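# Move the bike from its rack onto its kickstand

## Task

Get the bike out of the floor rack and leave it standing on its own kickstand. When finished, the bike must touch no wall, no furniture and no loose object, and that includes the rack, which is not anchored and can slide. One or both robots may do the work. The robots must release the bike and back away from it. The bike must stay parked with no robot supporting it. If a robot falls over or ends up tilted, the task fails.

## Robot and tools

Robots. Two identical Hello Robot Stretch 3 units, r1 and r2. Each has a base with two drive wheels and a passive omni wheel at the rear, a lift that rides up a mast, and a telescoping arm pointing out of the robot's RIGHT side. The gripper can only be moved forward or back by driving the base. The base is 0.33 m long and 0.34 m wide. It turns about the point midway between the drive wheels, 0.05 m behind the front edge. With the arm retracted and the wrist folded, the wrist reaches up to 0.06 m beyond the right side and a turn sweeps a 0.28 m radius. An unfolded, level gripper reaches past that radius.

Frames. Base frame: origin on the floor between the drive wheels, x forward, y left, z up. hand_pose is expressed in it, located where the closed fingertips meet. With all wrist joints at zero, that hand frame has x up, y pointing back along the arm toward the mast, and z toward the rear. The fingertips are round pads 0.04 m wide and sit slightly nearer the wrist when fully open. The odometry frame is the base frame as it was at scene start. Each robot reports only in its own frames, so where the robots are relative to each other comes only from the images, lidar_m, wrist_depth_mm and head_depth_mm.

execute_actions. Argument "actions" is a list holding one action object or nothing (empty gives state and images only). The action is keyed "r1" and/or "r2". Per robot:
- "base": exactly one of {"translate_m": d}, a straight drive offset in metres from where the base was last reported, forward positive, -1 to 1; or {"rotate_rad": d}, an in-place turn offset in radians, left/counter-clockwise positive, -3.2 to 3.2. No sideways motion.
- "joints": absolute targets by name (range, done-tolerance): lift_m 0 to 1.1 (±0.004), arm height; arm_m 0 to 0.52 (±0.004), extension; wrist_yaw_rad -1.345 to 4.42 (±0.02), 0 along the arm, positive toward the front, 3.0 folded over the base; wrist_pitch_rad -1.57 to 0.451 (±0.05), 0 level, negative tips fingertips down; wrist_roll_rad -2.911 to 2.911 (±0.02), 0 fingers side by side and level; gripper_m -0.089 to 0.179 (±0.004), larger is more open; the real fingertip gap is less than this value by 0.007 when almost closed and 0.025 when fully open, and zero under 0.007; head_pan_rad -3.953 to 1.73 (±0.02), 0 forward, positive left, -1.57 along the arm; head_tilt_rad -1.53 to 0.419 (±0.02), 0 level, negative down.
- "contact_limits": {"arm_m": effort percent 1 to 100}; the arm motion halts with contact_stop near that effort (negative when retracting) and holding force stays capped until the next action. Smaller is softer; too small halts immediately.
All motions in an action begin together and may finish at different times; none lasts more than 15 s. A joint, base or robot left out may keep pushing toward an earlier target without the status showing it. Any unknown key or out-of-range number rejects the whole call with no motion. If a result reports a stop, later movement calls in the same reply are skipped. "cameras" picks images: r1_head_camera, r1_nav_camera, r1_wrist_camera, r2_head_camera, r2_nav_camera, r2_wrist_camera or "all"; omitted or null means all, [] none.

wait: {"seconds": 0 to 10}; commands nothing, returns state and images. zoom_image: {"camera", "region": [x0, y0, x1, y1]} in pixels of that camera's latest full image, top-left origin, at most 504 by 504. finished_scene: {"scene": n}; ends the scene irreversibly and reports success, so the bike must already be parked and released.

Results. base_status and joint_status: done (for the base, wheels turned the full amount even if slipping), off_target (stopped short, maybe still pushing), contact_stop, time_out, torque_fault (the last three drop the target and hold in place unless slack or off). on_its_own covers uncommanded parts; its "held at" is a target, not a position. Arm and lift stop when pushing firmly and then go slack until recommanded; a slack lift may sink under load or be pushed up by closing fingertips on a surface. Base, wrist and head have no contact stop. A wrist servo pushed hard for several seconds turns off for 10 s. motor_effort is percent of maximum, positive toward higher values, with peak in brackets; readings carry fixed bias and noise; positive wheel effort drives forward; rest efforts out of range suggest pushing or load. lidar_m: 12 distances in metres from the base origin, 30-degree sectors, 1st straight ahead then counter-clockwise (4th left, 7th rear, 10th right), "-" for nothing; scan plane 0.17 m high, range 0.15 to 12 m, misses clear objects and thin legs, sees the other robot, own parts may hide the 5th, 6th, 9th, 10th. wrist_depth_mm: 7x7 median depths, 45 to 1000 mm; head_depth_mm the same for the sideways head image, 280 to 4000 mm. base_odometry counts wheel turns; heading -3.142 to 3.142, left positive; turned_by_wheels and turned_by_imu give turn since last result; base_tilt in degrees (forward, right positive) with up to about 4 degrees fixed bias.

Cameras: head and nav move with head pan/tilt; wrist camera is on the gripper. Calibration gives K and T_world_to_cam, which maps the carrying robot's base frame to the camera frame; head 896x504 pinhole, nav 672x504 fisheye, wrist 644x364.

Speed: 0.30 m/s and 1.9 rad/s only with lift_m under 0.30, arm_m under 0.03 and wrist_yaw_rad over 2.54; else 0.10 m/s and 0.63 rad/s.

Gripper: close to below the object's width to grip; open at least 0.02 above the touching value to release. Readings do not confirm a grasp; overtight squeezes get reduced and may slip; resend a different value to squeeze again.

Avoid: folding or unfolding the wrist except with lift_m 0.32 to 0.95, wrist_pitch_rad -0.4, roll near 0 (afterwards lift may go to 0.25); wrist_yaw_rad below -0.4 without pitch at -0.5 or lower. Robots pressing on each other, since any further drive after contact presses hard and can end the run; robot travel differs up to 2.5 cm per metre, which strains a shared load. Arm pushes on rigid things with the gripper above about 0.45 m, repeated pushes after a contact_stop, driving while holding something fixed, and snagging furniture, especially reversing; if leaning, back off in small steps, free the gripper, and lower lift_m to about 0.2. Also avoid drops, slams and knocking the bike or rack over.

Each tool is called after ">>>" by a JSON object that holds its "fn" and its "kwargs", one argument or row to a line.

## Session

>>> {"fn": "execute_actions", "kwargs": {
  "actions": []
}}

Scene clock: 0.00 s.
r1.base_odometry: x=+0.000 y=+0.000 heading=+0.000 (m, m, rad; r1's odometry frame)
r1.turned_by_wheels: +0.000 (rad since the last result)
r1.turned_by_imu: +0.000 (rad since the last result)
r1.base_tilt: forward=-1.9 right=-1.8 (deg)
r1.lidar_m: 3.09 3.86 3.58 3.61 2.33 2.27 1.89 1.26 1.17 1.18 1.50 3.05
r1.head_depth_mm: 2005 2830 2839 2795 2864 2832 2351 / 2008 2886 2935 2980 2949 2863 2349 / 2008 2950 3002 3025 3052 2988 2335 / 2015 2993 3138 3133 3126 3137 2376 / 2023 2991 3324 3275 3186 3275 2372 / 2001 2983 3414 3359 3397 3355 2345 / 1999 2970 3566 3619 3554 3482 2364
r1.base_status: not commanded
r1.joint_positions: lift_m=+0.304 arm_m=+0.003 wrist_yaw_rad=+3.020 wrist_pitch_rad=-0.580 wrist_roll_rad=-0.016 gripper_m=+0.037 head_pan_rad=+0.017 head_tilt_rad=+0.010
r1.joint_status: not commanded
r1.motor_effort: left_wheel=+0 right_wheel=-1 lift_m=+35 arm_m=+0 wrist_yaw_rad=+1 wrist_pitch_rad=+5 wrist_roll_rad=+0 gripper_m=+0 head_pan_rad=+0 head_tilt_rad=+2 (%)
r1.hand_pose: x=+0.0031 y=+0.0518 z=+0.2818 quat_wxyz=(+0.242, +0.683, +0.163, +0.670) (m; r1's base frame)
r1.wrist_depth_mm: - - - - - - - / 921 894 875 857 836 805 781 / 715 725 687 703 680 666 664 / 619 607 597 579 578 566 557 / 521 526 - - 502 483 483 / 458 - - - 419 432 429 / - - - - 387 388 380
r2.base_odometry: x=+0.000 y=+0.000 heading=+0.000 (m, m, rad; r2's odometry frame)
r2.turned_by_wheels: +0.000 (rad since the last result)
r2.turned_by_imu: +0.000 (rad since the last result)
r2.base_tilt: forward=-0.3 right=+0.4 (deg)
r2.lidar_m: 1.30 1.58 1.55 1.66 2.46 3.54 2.54 1.89 3.51 1.58 1.23 1.22
r2.head_depth_mm: 1097 1107 1126 1144 1163 1178 1203 / 1170 1183 1207 1222 1235 1261 1288 / 1253 1274 1291 1325 1335 1366 1388 / 1341 1374 1384 1427 1435 1480 1508 / 1459 1485 1523 1542 1568 1605 1631 / 1581 1615 1652 1690 1734 1782 1783 / 1716 1747 1758 1780 1763 1778 1762
r2.base_status: not commanded
r2.joint_positions: lift_m=+0.547 arm_m=+0.002 wrist_yaw_rad=+3.041 wrist_pitch_rad=-0.402 wrist_roll_rad=+0.011 gripper_m=+0.037 head_pan_rad=-0.008 head_tilt_rad=-0.011
r2.joint_status: not commanded
r2.motor_effort: left_wheel=+0 right_wheel=+0 lift_m=+42 arm_m=+0 wrist_yaw_rad=+0 wrist_pitch_rad=+9 wrist_roll_rad=+0 gripper_m=-1 head_pan_rad=+1 head_tilt_rad=+1 (%)
r2.hand_pose: x=+0.0015 y=+0.0787 z=+0.5629 quat_wxyz=(+0.177, +0.702, +0.105, +0.681) (m; r2's base frame)
r2.wrist_depth_mm: - - - - - - - / - - - - - - - / - - - - - - - / - - - - - - - / 962 960 - 966 957 938 934 / 835 814 - 812 812 803 807 / 709 714 696 702 708 687 691
pictures: r1_head_camera (sideways: a quarter turn clockwise sets it upright), r1_nav_camera (sideways: a quarter turn counterclockwise sets it upright), r1_wrist_camera, r2_head_camera (sideways: a quarter turn clockwise sets it upright), r2_nav_camera (sideways: a quarter turn counterclockwise sets it upright), r2_wrist_camera
Images, in order (width x height): r1_head_camera 896x504, r1_nav_camera 672x504, r1_wrist_camera 644x364, r2_head_camera 896x504, r2_nav_camera 672x504, r2_wrist_camera 644x364.

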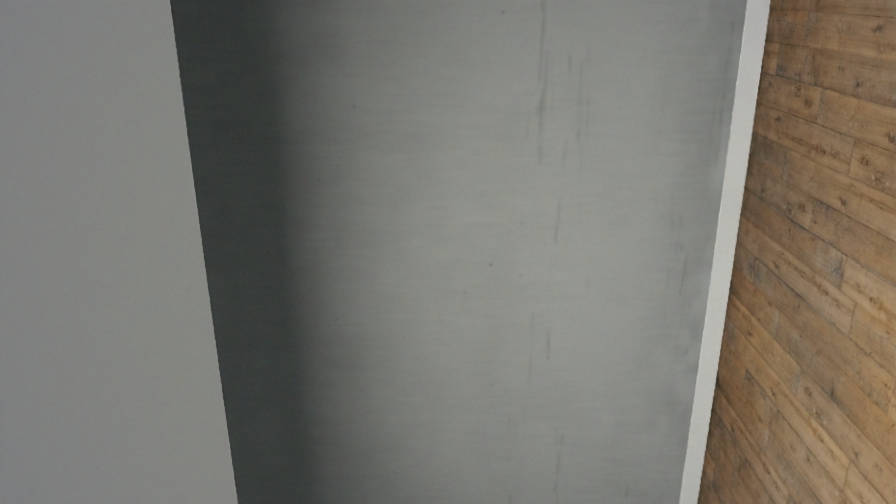

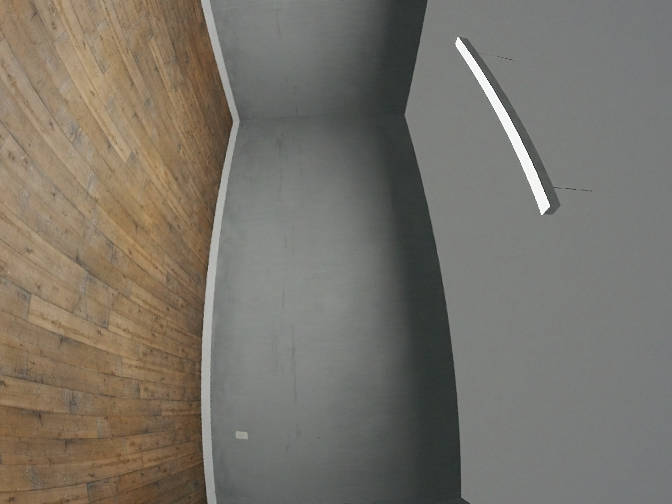

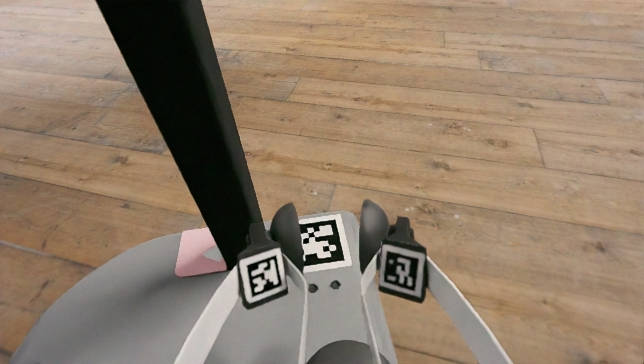

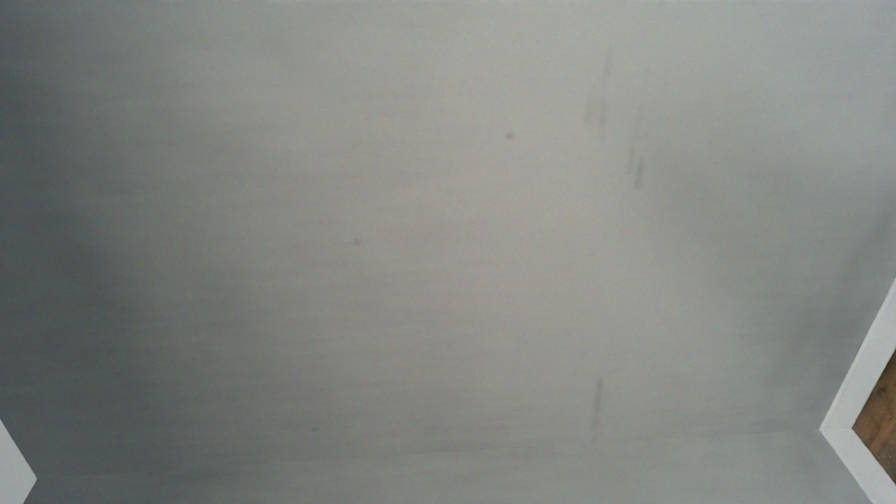

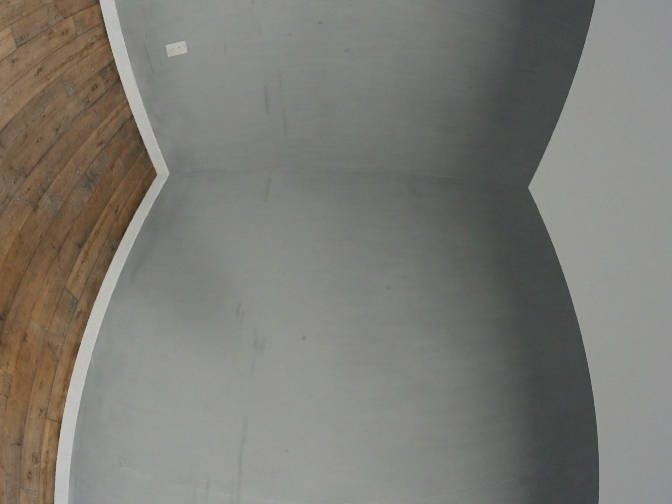

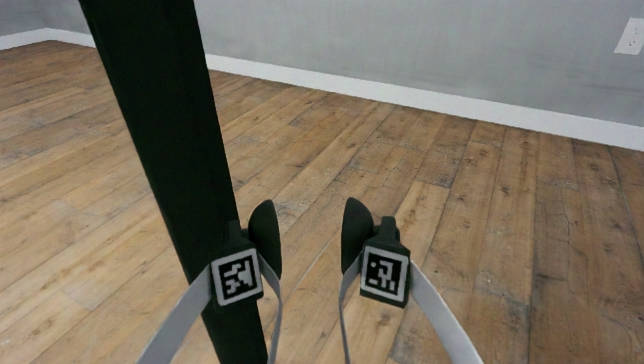

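Look behind.

>>> {"fn": "execute_actions", "kwargs": {
  "actions": [
    {"r1":{"joints":{"head_pan_rad":-3.0,"head_tilt_rad":-0.5}},"r2":{"joints":{"head_pan_rad":-3.0,"head_tilt_rad":-0.5}}}
  ],
  "cameras": ["r1_head_camera","r1_nav_camera","r2_head_camera","r2_nav_camera"]
}}

Scene clock: 6.00 s.
r1.base_odometry: x=+0.000 y=+0.000 heading=+0.000 (m, m, rad; r1's odometry frame)
r1.turned_by_wheels: +0.000 (rad since the last result)
r1.turned_by_imu: +0.001 (rad since the last result)
r1.base_tilt: forward=-2.0 right=-1.9 (deg)
r1.lidar_m: 3.11 3.86 3.59 3.62 2.33 2.27 1.90 1.26 1.17 1.19 1.50 3.06
r1.head_depth_mm: - - - 2667 2002 1611 1347 / 3130 3528 3656 2653 1995 1609 1342 / 2446 2780 3109 2650 1981 1603 1338 / 2101 2273 2488 2542 1985 1614 1341 / 1800 1937 2101 2272 1993 1599 1337 / 1583 1706 1812 1942 1937 1604 1330 / 1406 1489 1585 1693 1802 1591 1320
r1.base_status: not commanded
r1.joint_positions: lift_m=+0.304 arm_m=+0.003 wrist_yaw_rad=+3.020 wrist_pitch_rad=-0.580 wrist_roll_rad=-0.016 gripper_m=+0.037 head_pan_rad=-2.993 head_tilt_rad=-0.494
r1.joint_status: all done
r1.motor_effort: left_wheel=+1(0) right_wheel=-1(0) lift_m=+35(35) arm_m=+0(0) wrist_yaw_rad=+0(0) wrist_pitch_rad=+5(5) wrist_roll_rad=+0(0) gripper_m=+0(0) head_pan_rad=-3(36) head_tilt_rad=-4(32) (%)
r1.hand_pose: x=+0.0031 y=+0.0518 z=+0.2818 quat_wxyz=(+0.242, +0.683, +0.163, +0.670) (m; r1's base frame)
r1.wrist_depth_mm: - - - - - - - / 903 866 883 850 841 820 794 / 735 722 695 691 677 663 651 / 606 601 589 586 573 559 559 / 520 534 - - 502 493 490 / 462 - - - 429 438 424 / - - - - 392 390 386
r2.base_odometry: x=+0.000 y=+0.000 heading=+0.000 (m, m, rad; r2's odometry frame)
r2.turned_by_wheels: +0.000 (rad since the last result)
r2.turned_by_imu: +0.001 (rad since the last result)
r2.base_tilt: forward=-0.4 right=+0.4 (deg)
r2.lidar_m: 1.30 1.58 1.55 1.67 2.45 3.54 2.52 1.89 3.50 1.58 1.24 1.22
r2.head_depth_mm: 3083 3365 3520 2469 1837 1458 1224 / 3400 3632 3759 2484 1835 1460 1220 / 3602 - 3768 2508 1856 1475 1230 / - - 3907 2504 1870 1481 1226 / - - 3973 2535 1870 1486 1235 / - - 3657 2419 1884 1499 1240 / - - - 2159 1898 1501 1243
r2.base_status: not commanded
r2.joint_positions: lift_m=+0.547 arm_m=+0.002 wrist_yaw_rad=+3.041 wrist_pitch_rad=-0.402 wrist_roll_rad=+0.011 gripper_m=+0.037 head_pan_rad=-2.993 head_tilt_rad=-0.494
r2.joint_status: all done
r2.motor_effort: left_wheel=-1(0) right_wheel=+0(1) lift_m=+41(41) arm_m=+0(1) wrist_yaw_rad=+0(0) wrist_pitch_rad=+9(9) wrist_roll_rad=+0(0) gripper_m=-1(0) head_pan_rad=-3(42) head_tilt_rad=-2(27) (%)
r2.hand_pose: x=+0.0015 y=+0.0787 z=+0.5629 quat_wxyz=(+0.177, +0.702, +0.105, +0.681) (m; r2's base frame)
r2.wrist_depth_mm: - - - - - - - / - - - - - - - / - - - - - - - / - - - - - - - / 991 951 - 947 980 929 936 / 814 808 - 792 802 814 798 / 708 707 688 702 699 701 704
pictures: r1_head_camera (sideways: a quarter turn clockwise sets it upright), r1_nav_camera (sideways: a quarter turn counterclockwise sets it upright), r2_head_camera (sideways: a quarter turn clockwise sets it upright), r2_nav_camera (sideways: a quarter turn counterclockwise sets it upright)
camera_calibration (this result's frames):
r1_head_camera: T_world_to_cam=[[0.475273, 0.083635, -0.875855, 1.15808], [0.117514, -0.992587, -0.0310141, 0.0427365], [-0.871956, -0.088185, -0.481578, 0.591683], [0, 0, 0, 1]] pos_world=[-0.0395031, -0.0022585, 1.30057]
r1_nav_camera: T_world_to_cam=[[-0.436489, -0.0167917, 0.899553, -1.12102], [-0.155694, 0.986151, -0.0571391, 0.127429], [-0.886136, -0.164996, -0.433058, 0.519137], [0, 0, 0, 1]] pos_world=[-0.00944678, -0.0588329, 1.24051]
r2_head_camera: T_world_to_cam=[[0.512115, 0.0260624, -0.858522, 1.13157], [0.115303, -0.992578, 0.0386471, -0.0469304], [-0.851143, -0.118782, -0.511319, 0.631903], [0, 0, 0, 1]] pos_world=[-0.0362421, -0.00101489, 1.29639]
r2_nav_camera: T_world_to_cam=[[-0.496672, -0.112464, 0.860621, -1.08295], [-0.187871, 0.981992, 0.0199031, 0.0284819], [-0.847362, -0.1518, -0.508856, 0.624398], [0, 0, 0, 1]] pos_world=[-0.00342803, -0.0549783, 1.24917]
Images, in order (width x height): r1_head_camera 896x504, r1_nav_camera 672x504, r2_head_camera 896x504, r2_nav_camera 672x504.

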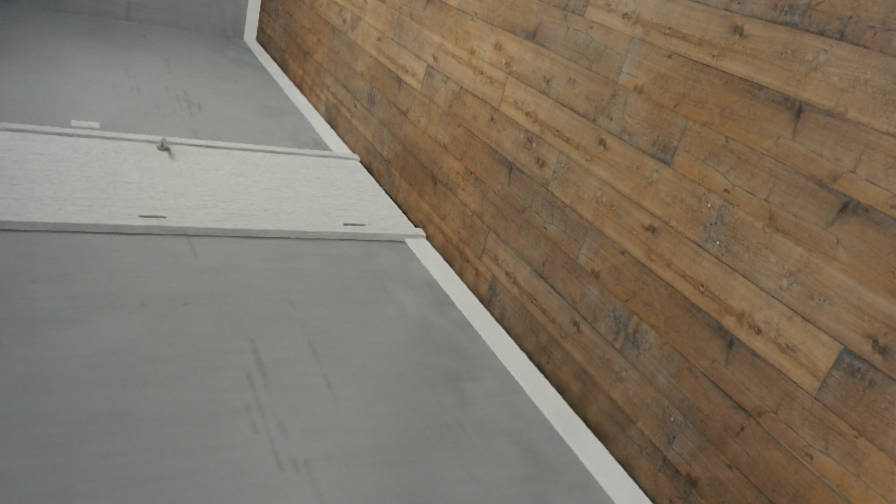

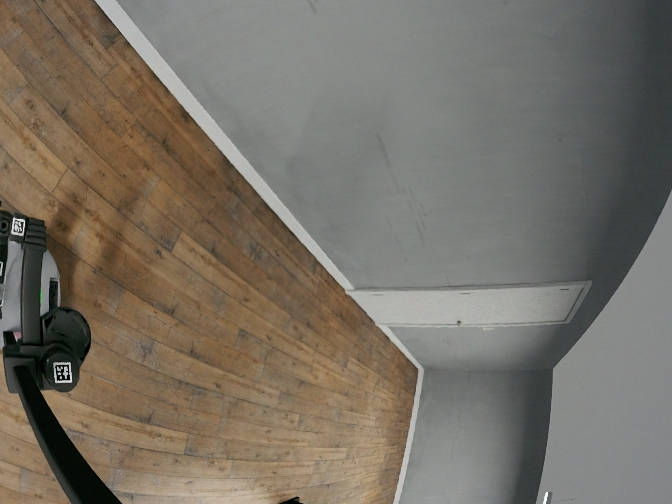

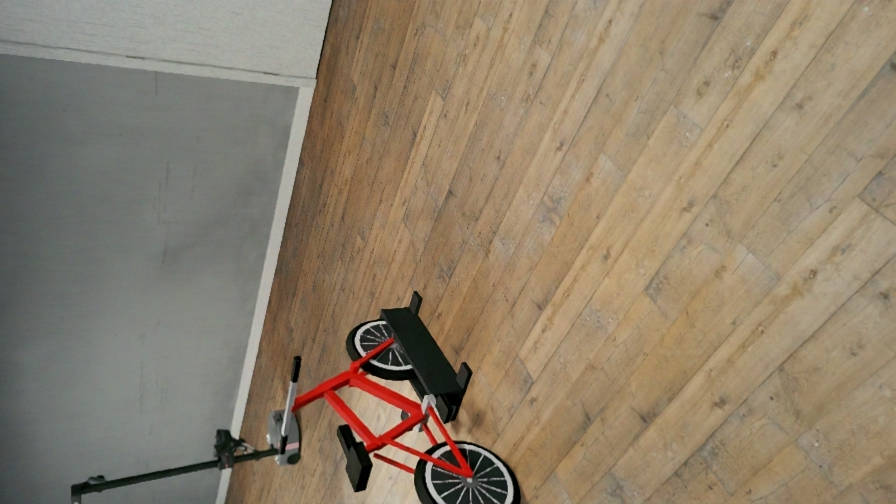

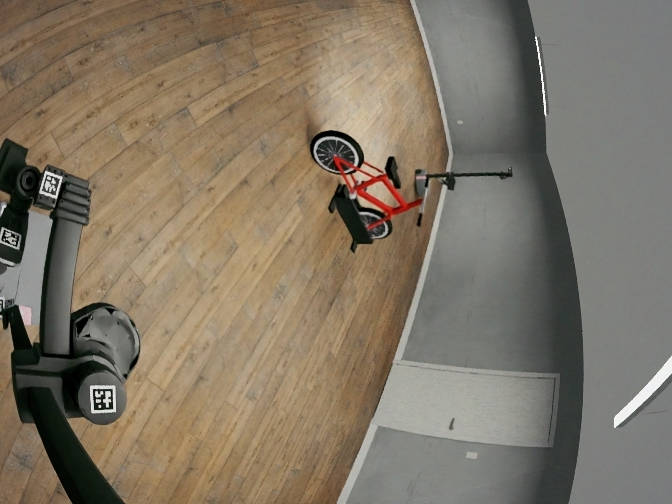

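>>> {"fn": "execute_actions", "kwargs": {
  "actions": [
    {"r1":{"joints":{"head_pan_rad":1.6,"head_tilt_rad":-0.5}},"r2":{"joints":{"head_pan_rad":-2.7,"head_tilt_rad":-0.4}}}
  ],
  "cameras": ["r1_head_camera","r1_nav_camera","r2_head_camera"]
}}

>>> {"fn": "zoom_image", "kwargs": {
  "camera": "r2_head_camera",
  "region": [250,130,620,450]
}}

Scene clock: 19.97 s.
r1.base_odometry: x=+0.000 y=+0.000 heading=+0.000 (m, m, rad; r1's odometry frame)
r1.turned_by_wheels: +0.000 (rad since the last result)
r1.turned_by_imu: +0.001 (rad since the last result)
r1.base_tilt: forward=-2.0 right=-1.9 (deg)
r1.lidar_m: 3.09 3.87 3.58 3.64 2.32 2.27 1.89 1.26 1.17 1.18 1.50 3.05
r1.head_depth_mm: 2945 3123 3392 2664 2011 1610 1343 / 3027 3329 3417 2663 1996 1615 1344 / 3138 3393 3590 2633 2001 1597 1347 / 3272 3483 3594 2646 1995 1598 1339 / 3339 3608 3810 2626 1995 1595 1327 / 3483 3828 3901 2630 1987 1597 1337 / 3618 - 3798 2586 1957 1596 1322
r1.base_status: not commanded
r1.joint_positions: lift_m=+0.304 arm_m=+0.003 wrist_yaw_rad=+3.020 wrist_pitch_rad=-0.580 wrist_roll_rad=-0.016 gripper_m=+0.037 head_pan_rad=+1.593 head_tilt_rad=-0.494
r1.joint_status: all done
r1.motor_effort: left_wheel=+0(0) right_wheel=-1(0) lift_m=+35(35) arm_m=+0(0) wrist_yaw_rad=+0(0) wrist_pitch_rad=+5(5) wrist_roll_rad=+0(0) gripper_m=+1(0) head_pan_rad=+3(38) head_tilt_rad=-4(4) (%)
r1.hand_pose: x=+0.0031 y=+0.0518 z=+0.2818 quat_wxyz=(+0.242, +0.683, +0.163, +0.670) (m; r1's base frame)
r1.wrist_depth_mm: - - - - - - - / 922 868 867 854 819 801 802 / 728 712 712 688 678 654 650 / 610 600 583 589 570 560 546 / 524 528 - - 510 489 481 / 471 - - - 423 422 428 / - - - - 392 384 384
r2.base_odometry: x=+0.000 y=+0.000 heading=+0.000 (m, m, rad; r2's odometry frame)
r2.turned_by_wheels: +0.000 (rad since the last result)
r2.turned_by_imu: +0.001 (rad since the last result)
r2.base_tilt: forward=-0.4 right=+0.5 (deg)
r2.lidar_m: 1.30 1.58 1.56 1.66 2.45 3.54 2.53 1.89 3.54 1.58 1.24 1.22
r2.head_depth_mm: 3778 - - 2878 2038 1572 1280 / - - - 2890 2039 1575 1284 / - - - 2593 2050 1581 1278 / - - - 2471 2043 1602 1299 / - - - 2239 2093 1602 1305 / - - - 2963 2100 1608 1308 / - - - 3001 2118 1601 1301
r2.base_status: not commanded
r2.joint_positions: lift_m=+0.547 arm_m=+0.002 wrist_yaw_rad=+3.041 wrist_pitch_rad=-0.402 wrist_roll_rad=+0.011 gripper_m=+0.037 head_pan_rad=-2.707 head_tilt_rad=-0.409
r2.joint_status: all done
r2.motor_effort: left_wheel=-1(0) right_wheel=+0(1) lift_m=+41(41) arm_m=+0(1) wrist_yaw_rad=+1(0) wrist_pitch_rad=+9(9) wrist_roll_rad=+0(0) gripper_m=-1(0) head_pan_rad=+4(27) head_tilt_rad=+3(11) (%)
r2.hand_pose: x=+0.0015 y=+0.0787 z=+0.5629 quat_wxyz=(+0.177, +0.702, +0.105, +0.681) (m; r2's base frame)
r2.wrist_depth_mm: - - - - - - - / - - - - - - - / - - - - - - - / - - - - - - - / 960 932 - 958 948 941 945 / 816 817 - 809 788 792 801 / 702 715 685 706 705 711 697
pictures: r1_head_camera (sideways: a quarter turn clockwise sets it upright), r1_nav_camera (sideways: a quarter turn counterclockwise sets it upright), r2_head_camera (sideways: a quarter turn clockwise sets it upright)
camera_calibration (this result's frames):
r1_head_camera: T_world_to_cam=[[0.0228288, -0.482035, -0.875855, 1.16084], [-0.999478, 0.00901788, -0.0310141, 0.0495502], [0.0228482, 0.876106, -0.481578, 0.586224], [0, 0, 0, 1]] pos_world=[0.00962962, 0.0455224, 1.30057]
r1_nav_camera: T_world_to_cam=[[0.0385701, 0.435106, 0.899553, -1.12392], [0.997925, 0.0296699, -0.0571391, 0.120392], [-0.0515512, 0.89989, -0.433058, 0.514046], [0, 0, 0, 1]] pos_world=[-0.050293, 0.0228657, 1.24051]
r2_head_camera: T_world_to_cam=[[0.416392, 0.137879, -0.89867, 1.18452], [0.393306, -0.918479, 0.0413168, -0.0521063], [-0.819713, -0.370656, -0.436676, 0.534586], [0, 0, 0, 1]] pos_world=[-0.0345227, -0.0130313, 1.30008]
Images, in order (width x height): r1_head_camera 896x504, r1_nav_camera 672x504, r2_head_camera 896x504.

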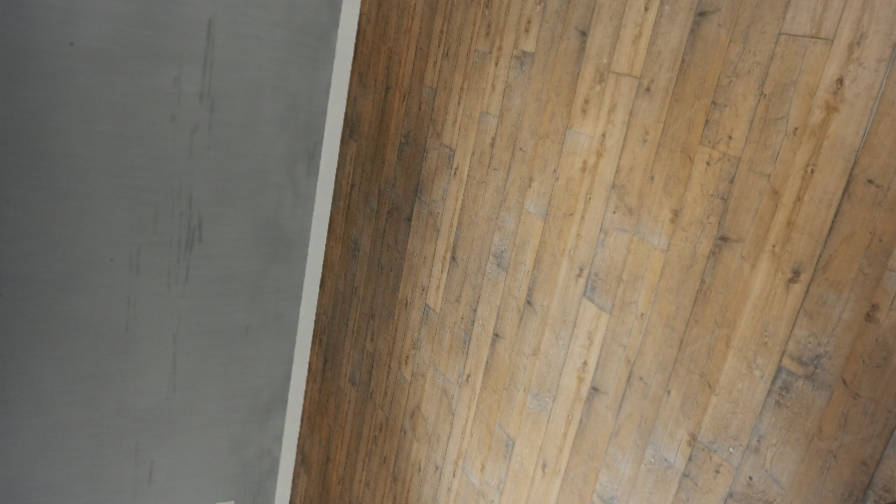

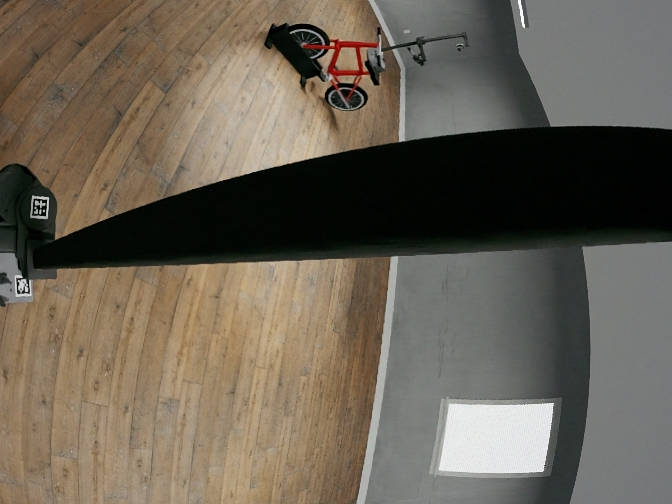

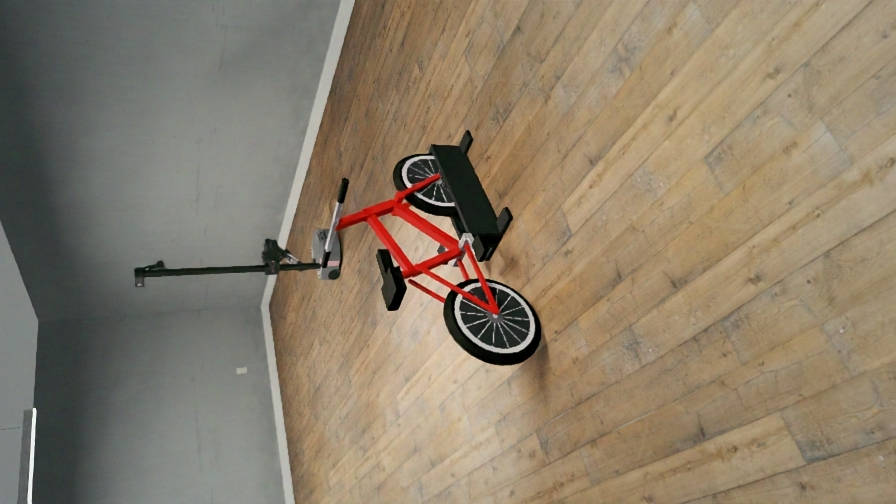

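Region (250, 130, 620, 450) of r2_head_camera's 896x504 image, scaled by 1.362, with more detail than that image has; it fills the top 436 rows of this view, and the rest is white.

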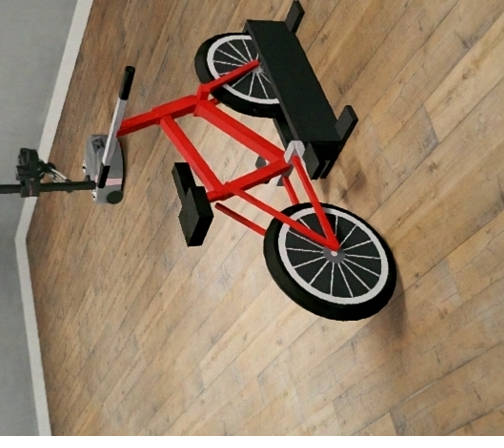

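>>> {"fn": "execute_actions", "kwargs": {
  "actions": [
    {"r1":{"joints":{"head_pan_rad":-3.93,"head_tilt_rad":-0.4}}}
  ],
  "cameras": ["r1_head_camera"]
}}

Scene clock: 42.93 s.
r1.base_odometry: x=+0.000 y=+0.000 heading=+0.000 (m, m, rad; r1's odometry frame)
r1.turned_by_wheels: +0.000 (rad since the last result)
r1.turned_by_imu: +0.001 (rad since the last result)
r1.base_tilt: forward=-1.9 right=-1.9 (deg)
r1.lidar_m: 3.09 3.88 3.57 3.64 2.33 2.27 1.90 1.26 1.17 1.18 1.50 3.05
r1.head_depth_mm: - - - - - - - / - - - - - - - / - - - 2719 - - - / - - - 2612 2257 1740 1413 / - - - 2793 2218 1750 1420 / - - - 3103 2231 1743 1421 / - - - 3112 2237 1725 1409
r1.base_status: not commanded
r1.joint_positions: lift_m=+0.304 arm_m=+0.003 wrist_yaw_rad=+3.020 wrist_pitch_rad=-0.580 wrist_roll_rad=-0.016 gripper_m=+0.037 head_pan_rad=-3.923 head_tilt_rad=-0.409
r1.joint_status: all done
r1.motor_effort: left_wheel=+0(0) right_wheel=+0(0) lift_m=+35(35) arm_m=+0(0) wrist_yaw_rad=+1(1) wrist_pitch_rad=+5(5) wrist_roll_rad=+0(0) gripper_m=+0(0) head_pan_rad=-3(35) head_tilt_rad=+4(17) (%)
r1.hand_pose: x=+0.0031 y=+0.0518 z=+0.2818 quat_wxyz=(+0.242, +0.683, +0.163, +0.670) (m; r1's base frame)
r1.wrist_depth_mm: - - - - - - - / 919 875 868 856 830 827 798 / 741 708 712 701 676 679 662 / 614 608 586 590 575 572 555 / 520 529 - - 510 495 481 / 464 - - - 423 436 430 / - - - - 388 385 384
r2.base_odometry: x=+0.000 y=+0.000 heading=+0.000 (m, m, rad; r2's odometry frame)
r2.turned_by_wheels: +0.000 (rad since the last result)
r2.turned_by_imu: +0.001 (rad since the last result)
r2.base_tilt: forward=-0.4 right=+0.5 (deg)
r2.lidar_m: 1.30 1.58 1.56 1.67 2.46 3.54 2.53 1.89 3.50 1.58 1.24 1.21
r2.head_depth_mm: 3841 - - 2882 2029 1572 1277 / - - - 2888 2045 1575 1280 / - - - 2579 2047 1593 1292 / - - - 2474 2076 1579 1290 / - - - 2242 2067 1603 1293 / - - - 3030 2060 1602 1303 / - - - 3001 2072 1615 1307
r2.base_status: not commanded
r2.joint_positions: lift_m=+0.547 arm_m=+0.002 wrist_yaw_rad=+3.041 wrist_pitch_rad=-0.402 wrist_roll_rad=+0.011 gripper_m=+0.037 head_pan_rad=-2.707 head_tilt_rad=-0.409
r2.joint_status: not commanded
r2.motor_effort: left_wheel=+0(0) right_wheel=+1(1) lift_m=+42(41) arm_m=+0(0) wrist_yaw_rad=+0(0) wrist_pitch_rad=+9(9) wrist_roll_rad=+0(0) gripper_m=+0(1) head_pan_rad=+4(4) head_tilt_rad=+3(3) (%)
r2.hand_pose: x=+0.0015 y=+0.0787 z=+0.5629 quat_wxyz=(+0.177, +0.702, +0.105, +0.681) (m; r2's base frame)
r2.wrist_depth_mm: - - - - - - - / - - - - - - - / - - - - - - - / - - - - - - - / 961 969 - 963 938 939 930 / 808 831 - 791 798 798 785 / 710 708 702 712 712 707 699
pictures: r1_head_camera (sideways: a quarter turn clockwise sets it upright)
camera_calibration (this result's frames):
r1_head_camera: T_world_to_cam=[[0.297134, -0.277401, -0.913652, 1.20847], [-0.727215, -0.685827, -0.0282727, 0.0443236], [-0.618764, 0.672822, -0.405513, 0.491159], [0, 0, 0, 1]] pos_world=[-0.022933, 0.0351661, 1.30455]
Images, in order (width x height): r1_head_camera 896x504.

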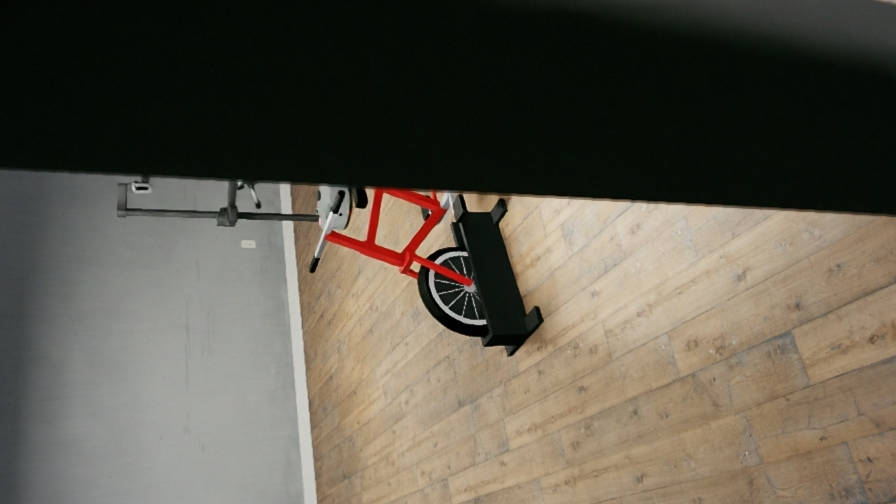

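>>> {"fn": "execute_actions", "kwargs": {
  "actions": [
    {"r1":{"base":{"rotate_rad":2.6},"joints":{"head_pan_rad":-0.3,"head_tilt_rad":-0.5,"lift_m":0.25}}}
  ],
  "cameras": ["r1_head_camera"]
}}

>>> {"fn": "execute_actions", "kwargs": {
  "actions": [
    {"r1":{"base":{"translate_m":1.0},"joints":{"head_tilt_rad":-0.7}}}
  ],
  "cameras": ["r1_head_camera","r1_nav_camera"]
}}

Scene clock: 52.93 s.
r1.base_odometry: x=+0.000 y=+0.000 heading=+2.600 (m, m, rad; r1's odometry frame)
r1.turned_by_wheels: +2.600 (rad since the last result)
r1.turned_by_imu: +2.624 (rad since the last result)
r1.base_tilt: forward=-1.9 right=-1.9 (deg)
r1.lidar_m: 2.27 1.98 1.28 1.17 1.18 1.45 2.93 3.09 3.80 3.59 3.61 2.39
r1.head_depth_mm: - - - 2681 2003 1606 1331 / - - - 2640 2002 1610 1351 / - - - 2685 1993 1607 1334 / - - 3474 2628 1995 1597 1336 / - - 3666 2493 1996 1598 1328 / - - 3831 2426 1977 1600 1327 / - - 3839 2599 1959 1591 1334
r1.base_status: done
r1.joint_positions: lift_m=+0.250 arm_m=+0.003 wrist_yaw_rad=+3.020 wrist_pitch_rad=-0.581 wrist_roll_rad=-0.016 gripper_m=+0.037 head_pan_rad=-0.307 head_tilt_rad=-0.494
r1.joint_status: all done
r1.motor_effort: left_wheel=-2(11) right_wheel=+2(9) lift_m=+27(32) arm_m=+0(0) wrist_yaw_rad=-1(0) wrist_pitch_rad=+5(5) wrist_roll_rad=+0(0) gripper_m=+0(1) head_pan_rad=+3(35) head_tilt_rad=-4(12) (%)
r1.hand_pose: x=+0.0031 y=+0.0517 z=+0.2283 quat_wxyz=(+0.242, +0.683, +0.163, +0.670) (m; r1's base frame)
r1.wrist_depth_mm: 937 - 986 950 939 937 886 / 782 764 748 750 728 703 695 / 632 623 604 600 594 582 582 / 525 523 - 530 502 487 487 / 466 - - - 439 434 420 / - - - - - 374 374 / - - - - 345 339 331
r2.base_odometry: x=+0.000 y=+0.000 heading=+0.000 (m, m, rad; r2's odometry frame)
r2.turned_by_wheels: +0.000 (rad since the last result)
r2.turned_by_imu: +0.001 (rad since the last result)
r2.base_tilt: forward=-0.4 right=+0.5 (deg)
r2.lidar_m: 1.30 1.58 1.56 1.67 2.46 3.54 2.53 1.89 3.53 1.58 1.24 1.22
r2.head_depth_mm: 3831 - - 2856 2018 1556 1280 / - - - 2874 2044 1574 1285 / - - - 2621 2059 1585 1287 / - - - 2447 2092 1595 1292 / - - - 2238 2089 1598 1299 / - - - 3004 2111 1613 1309 / - - - 3060 2106 1612 1311
r2.base_status: not commanded
r2.joint_positions: lift_m=+0.547 arm_m=+0.002 wrist_yaw_rad=+3.041 wrist_pitch_rad=-0.402 wrist_roll_rad=+0.011 gripper_m=+0.037 head_pan_rad=-2.707 head_tilt_rad=-0.409
r2.joint_status: not commanded
r2.motor_effort: left_wheel=+0(0) right_wheel=+0(0) lift_m=+42(41) arm_m=-1(1) wrist_yaw_rad=+0(0) wrist_pitch_rad=+9(9) wrist_roll_rad=+0(0) gripper_m=-1(0) head_pan_rad=+3(4) head_tilt_rad=+3(4) (%)
r2.hand_pose: x=+0.0015 y=+0.0787 z=+0.5629 quat_wxyz=(+0.177, +0.702, +0.105, +0.681) (m; r2's base frame)
r2.wrist_depth_mm: - - - - - - - / - - - - - - - / - - - - - - - / - - - - - - - / 956 953 - 955 959 952 914 / 813 817 - 805 798 797 789 / 710 711 693 703 696 706 698
pictures: r1_head_camera (sideways: a quarter turn clockwise sets it upright)
camera_calibration (this result's frames):
r1_head_camera: T_world_to_cam=[[-0.463917, 0.134268, -0.875644, 1.16353], [0.331477, 0.942953, -0.0310276, 0.0414489], [0.821525, -0.30465, -0.481959, 0.581849], [0, 0, 0, 1]] pos_world=[0.0480394, -0.0180495, 1.30055]
Images, in order (width x height): r1_head_camera 896x504.

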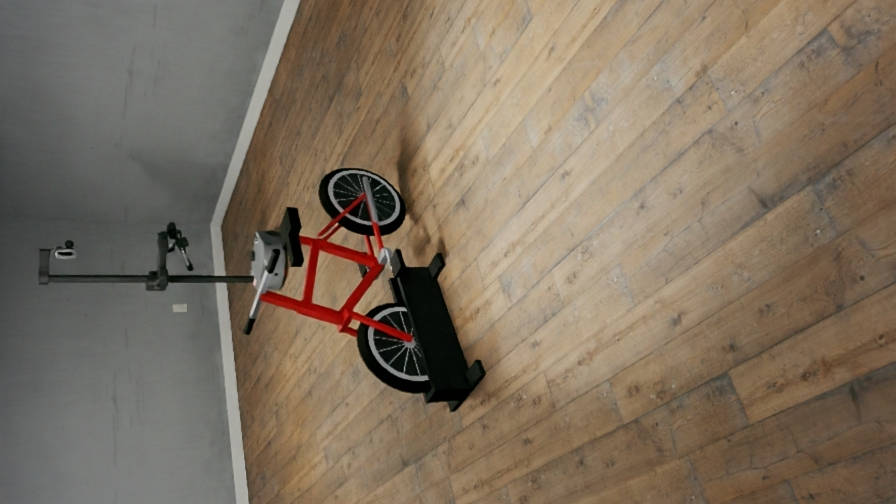

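Scene clock: 58.03 s.
r1.base_odometry: x=-0.857 y=+0.516 heading=+2.600 (m, m, rad; r1's odometry frame)
r1.turned_by_wheels: +0.000 (rad since the last result)
r1.turned_by_imu: -0.003 (rad since the last result)
r1.base_tilt: forward=-1.9 right=-1.9 (deg)
r1.lidar_m: 4.69 2.22 1.45 1.32 1.33 1.64 3.29 4.07 3.79 3.43 3.47 1.30
r1.head_depth_mm: - 3521 2170 1997 1646 1394 1208 / - 3502 1986 1916 1636 1384 1202 / - 3404 2219 1873 1615 1385 1205 / - 3382 2470 1682 1632 1383 1199 / - 3391 2485 1895 1612 1374 1201 / - 3374 2455 1944 1621 1375 1191 / - 3353 2455 1940 1606 1362 1190
r1.base_status: done
r1.joint_positions: lift_m=+0.250 arm_m=+0.003 wrist_yaw_rad=+3.020 wrist_pitch_rad=-0.581 wrist_roll_rad=-0.016 gripper_m=+0.037 head_pan_rad=-0.307 head_tilt_rad=-0.692
r1.joint_status: all done
r1.motor_effort: left_wheel=-2(8) right_wheel=+1(9) lift_m=+27(27) arm_m=+0(0) wrist_yaw_rad=+1(0) wrist_pitch_rad=+5(5) wrist_roll_rad=+0(0) gripper_m=+0(1) head_pan_rad=+2(3) head_tilt_rad=-4(23) (%)
r1.hand_pose: x=+0.0031 y=+0.0517 z=+0.2283 quat_wxyz=(+0.242, +0.683, +0.163, +0.670) (m; r1's base frame)
r1.wrist_depth_mm: - - 977 960 947 889 875 / 801 763 756 739 734 708 696 / 636 625 610 605 601 588 571 / 537 516 - 528 492 492 483 / 483 - - - 440 425 423 / - - - - - 374 377 / - - - - 343 333 334
r2.base_odometry: x=+0.000 y=+0.000 heading=+0.000 (m, m, rad; r2's odometry frame)
r2.turned_by_wheels: +0.000 (rad since the last result)
r2.turned_by_imu: +0.001 (rad since the last result)
r2.base_tilt: forward=-0.3 right=+0.5 (deg)
r2.lidar_m: 1.30 1.58 1.56 1.66 2.46 3.52 2.54 1.89 3.52 1.58 1.24 1.22
r2.head_depth_mm: 3740 - - 2831 2033 1581 1287 / - - - 2901 2037 1578 1283 / - - - 2583 2057 1579 1279 / - - - 2464 2050 1579 1293 / - - - 2278 2064 1606 1300 / - - - 3031 2090 1620 1292 / - - - 3020 2115 1609 1304
r2.base_status: not commanded
r2.joint_positions: lift_m=+0.547 arm_m=+0.002 wrist_yaw_rad=+3.041 wrist_pitch_rad=-0.402 wrist_roll_rad=+0.011 gripper_m=+0.037 head_pan_rad=-2.707 head_tilt_rad=-0.409
r2.joint_status: not commanded
r2.motor_effort: left_wheel=+0(0) right_wheel=+1(1) lift_m=+42(42) arm_m=-1(0) wrist_yaw_rad=+0(0) wrist_pitch_rad=+9(9) wrist_roll_rad=+0(0) gripper_m=+0(1) head_pan_rad=+3(4) head_tilt_rad=+3(4) (%)
r2.hand_pose: x=+0.0015 y=+0.0787 z=+0.5629 quat_wxyz=(+0.177, +0.702, +0.105, +0.681) (m; r2's base frame)
r2.wrist_depth_mm: - - - - - - - / - - - - - - - / - - - - - - - / - - - - - - - / 954 947 - 964 934 946 927 / 815 816 - 812 824 795 809 / 709 708 691 713 701 695 687
pictures: r1_head_camera (sideways: a quarter turn clockwise sets it upright), r1_nav_camera (sideways: a quarter turn counterclockwise sets it upright)
camera_calibration (this result's frames):
r1_head_camera: T_world_to_cam=[[-0.619013, 0.183324, -0.763685, 1.01851], [0.324917, 0.945038, -0.0365061, 0.0486126], [0.715019, -0.270732, -0.644556, 0.794037], [0, 0, 0, 1]] pos_world=[0.0469235, -0.0176872, 1.29139]
r1_nav_camera: T_world_to_cam=[[0.56012, -0.227973, 0.796425, -0.992619], [-0.305074, -0.950588, -0.057545, 0.128854], [0.770192, -0.210737, -0.601993, 0.728833], [0, 0, 0, 1]] pos_world=[0.0339552, 0.0497886, 1.23671]
Images, in order (width x height): r1_head_camera 896x504, r1_nav_camera 672x504.

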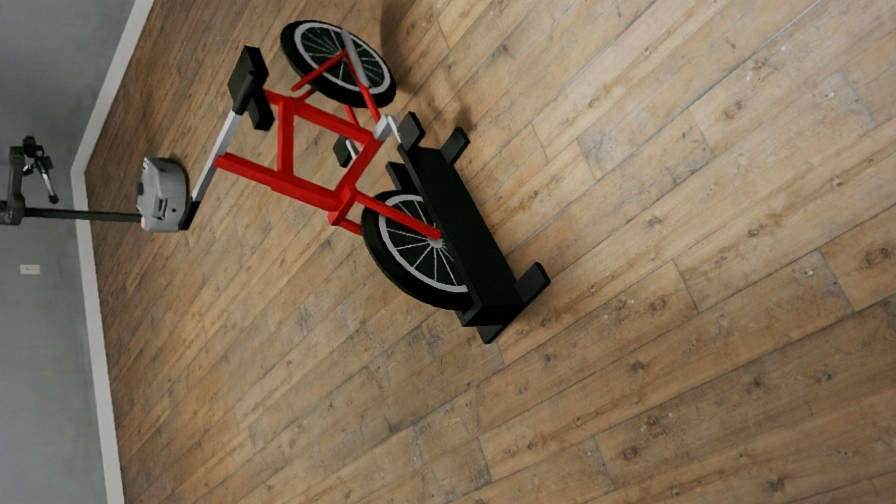

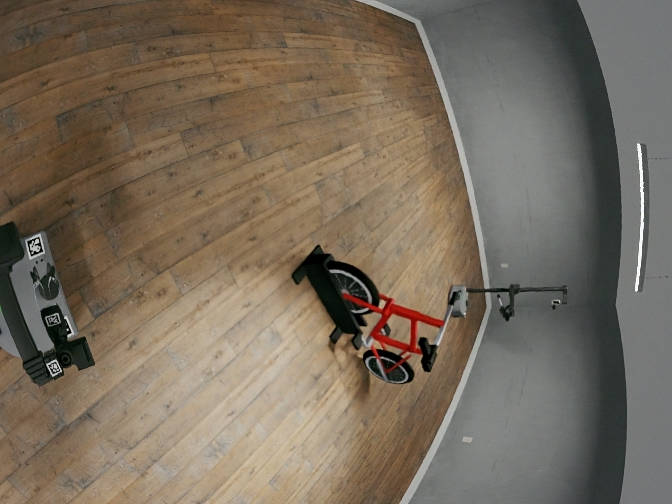

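>>> {"fn": "zoom_image", "kwargs": {
  "camera": "r1_head_camera",
  "region": [180,0,580,350]
}}

Region (180, 0, 580, 350) of r1_head_camera's 896x504 image, scaled by 1.260, with more detail than that image has; it fills the top 441 rows of this view, and the rest is white.

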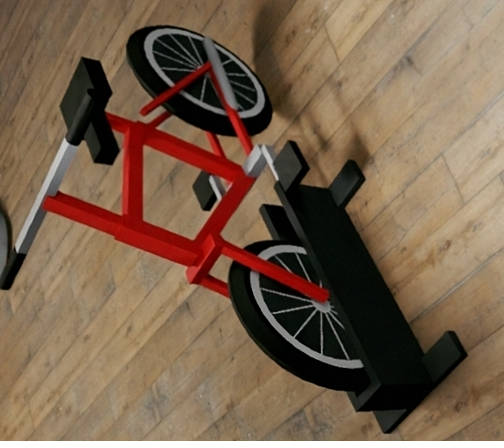

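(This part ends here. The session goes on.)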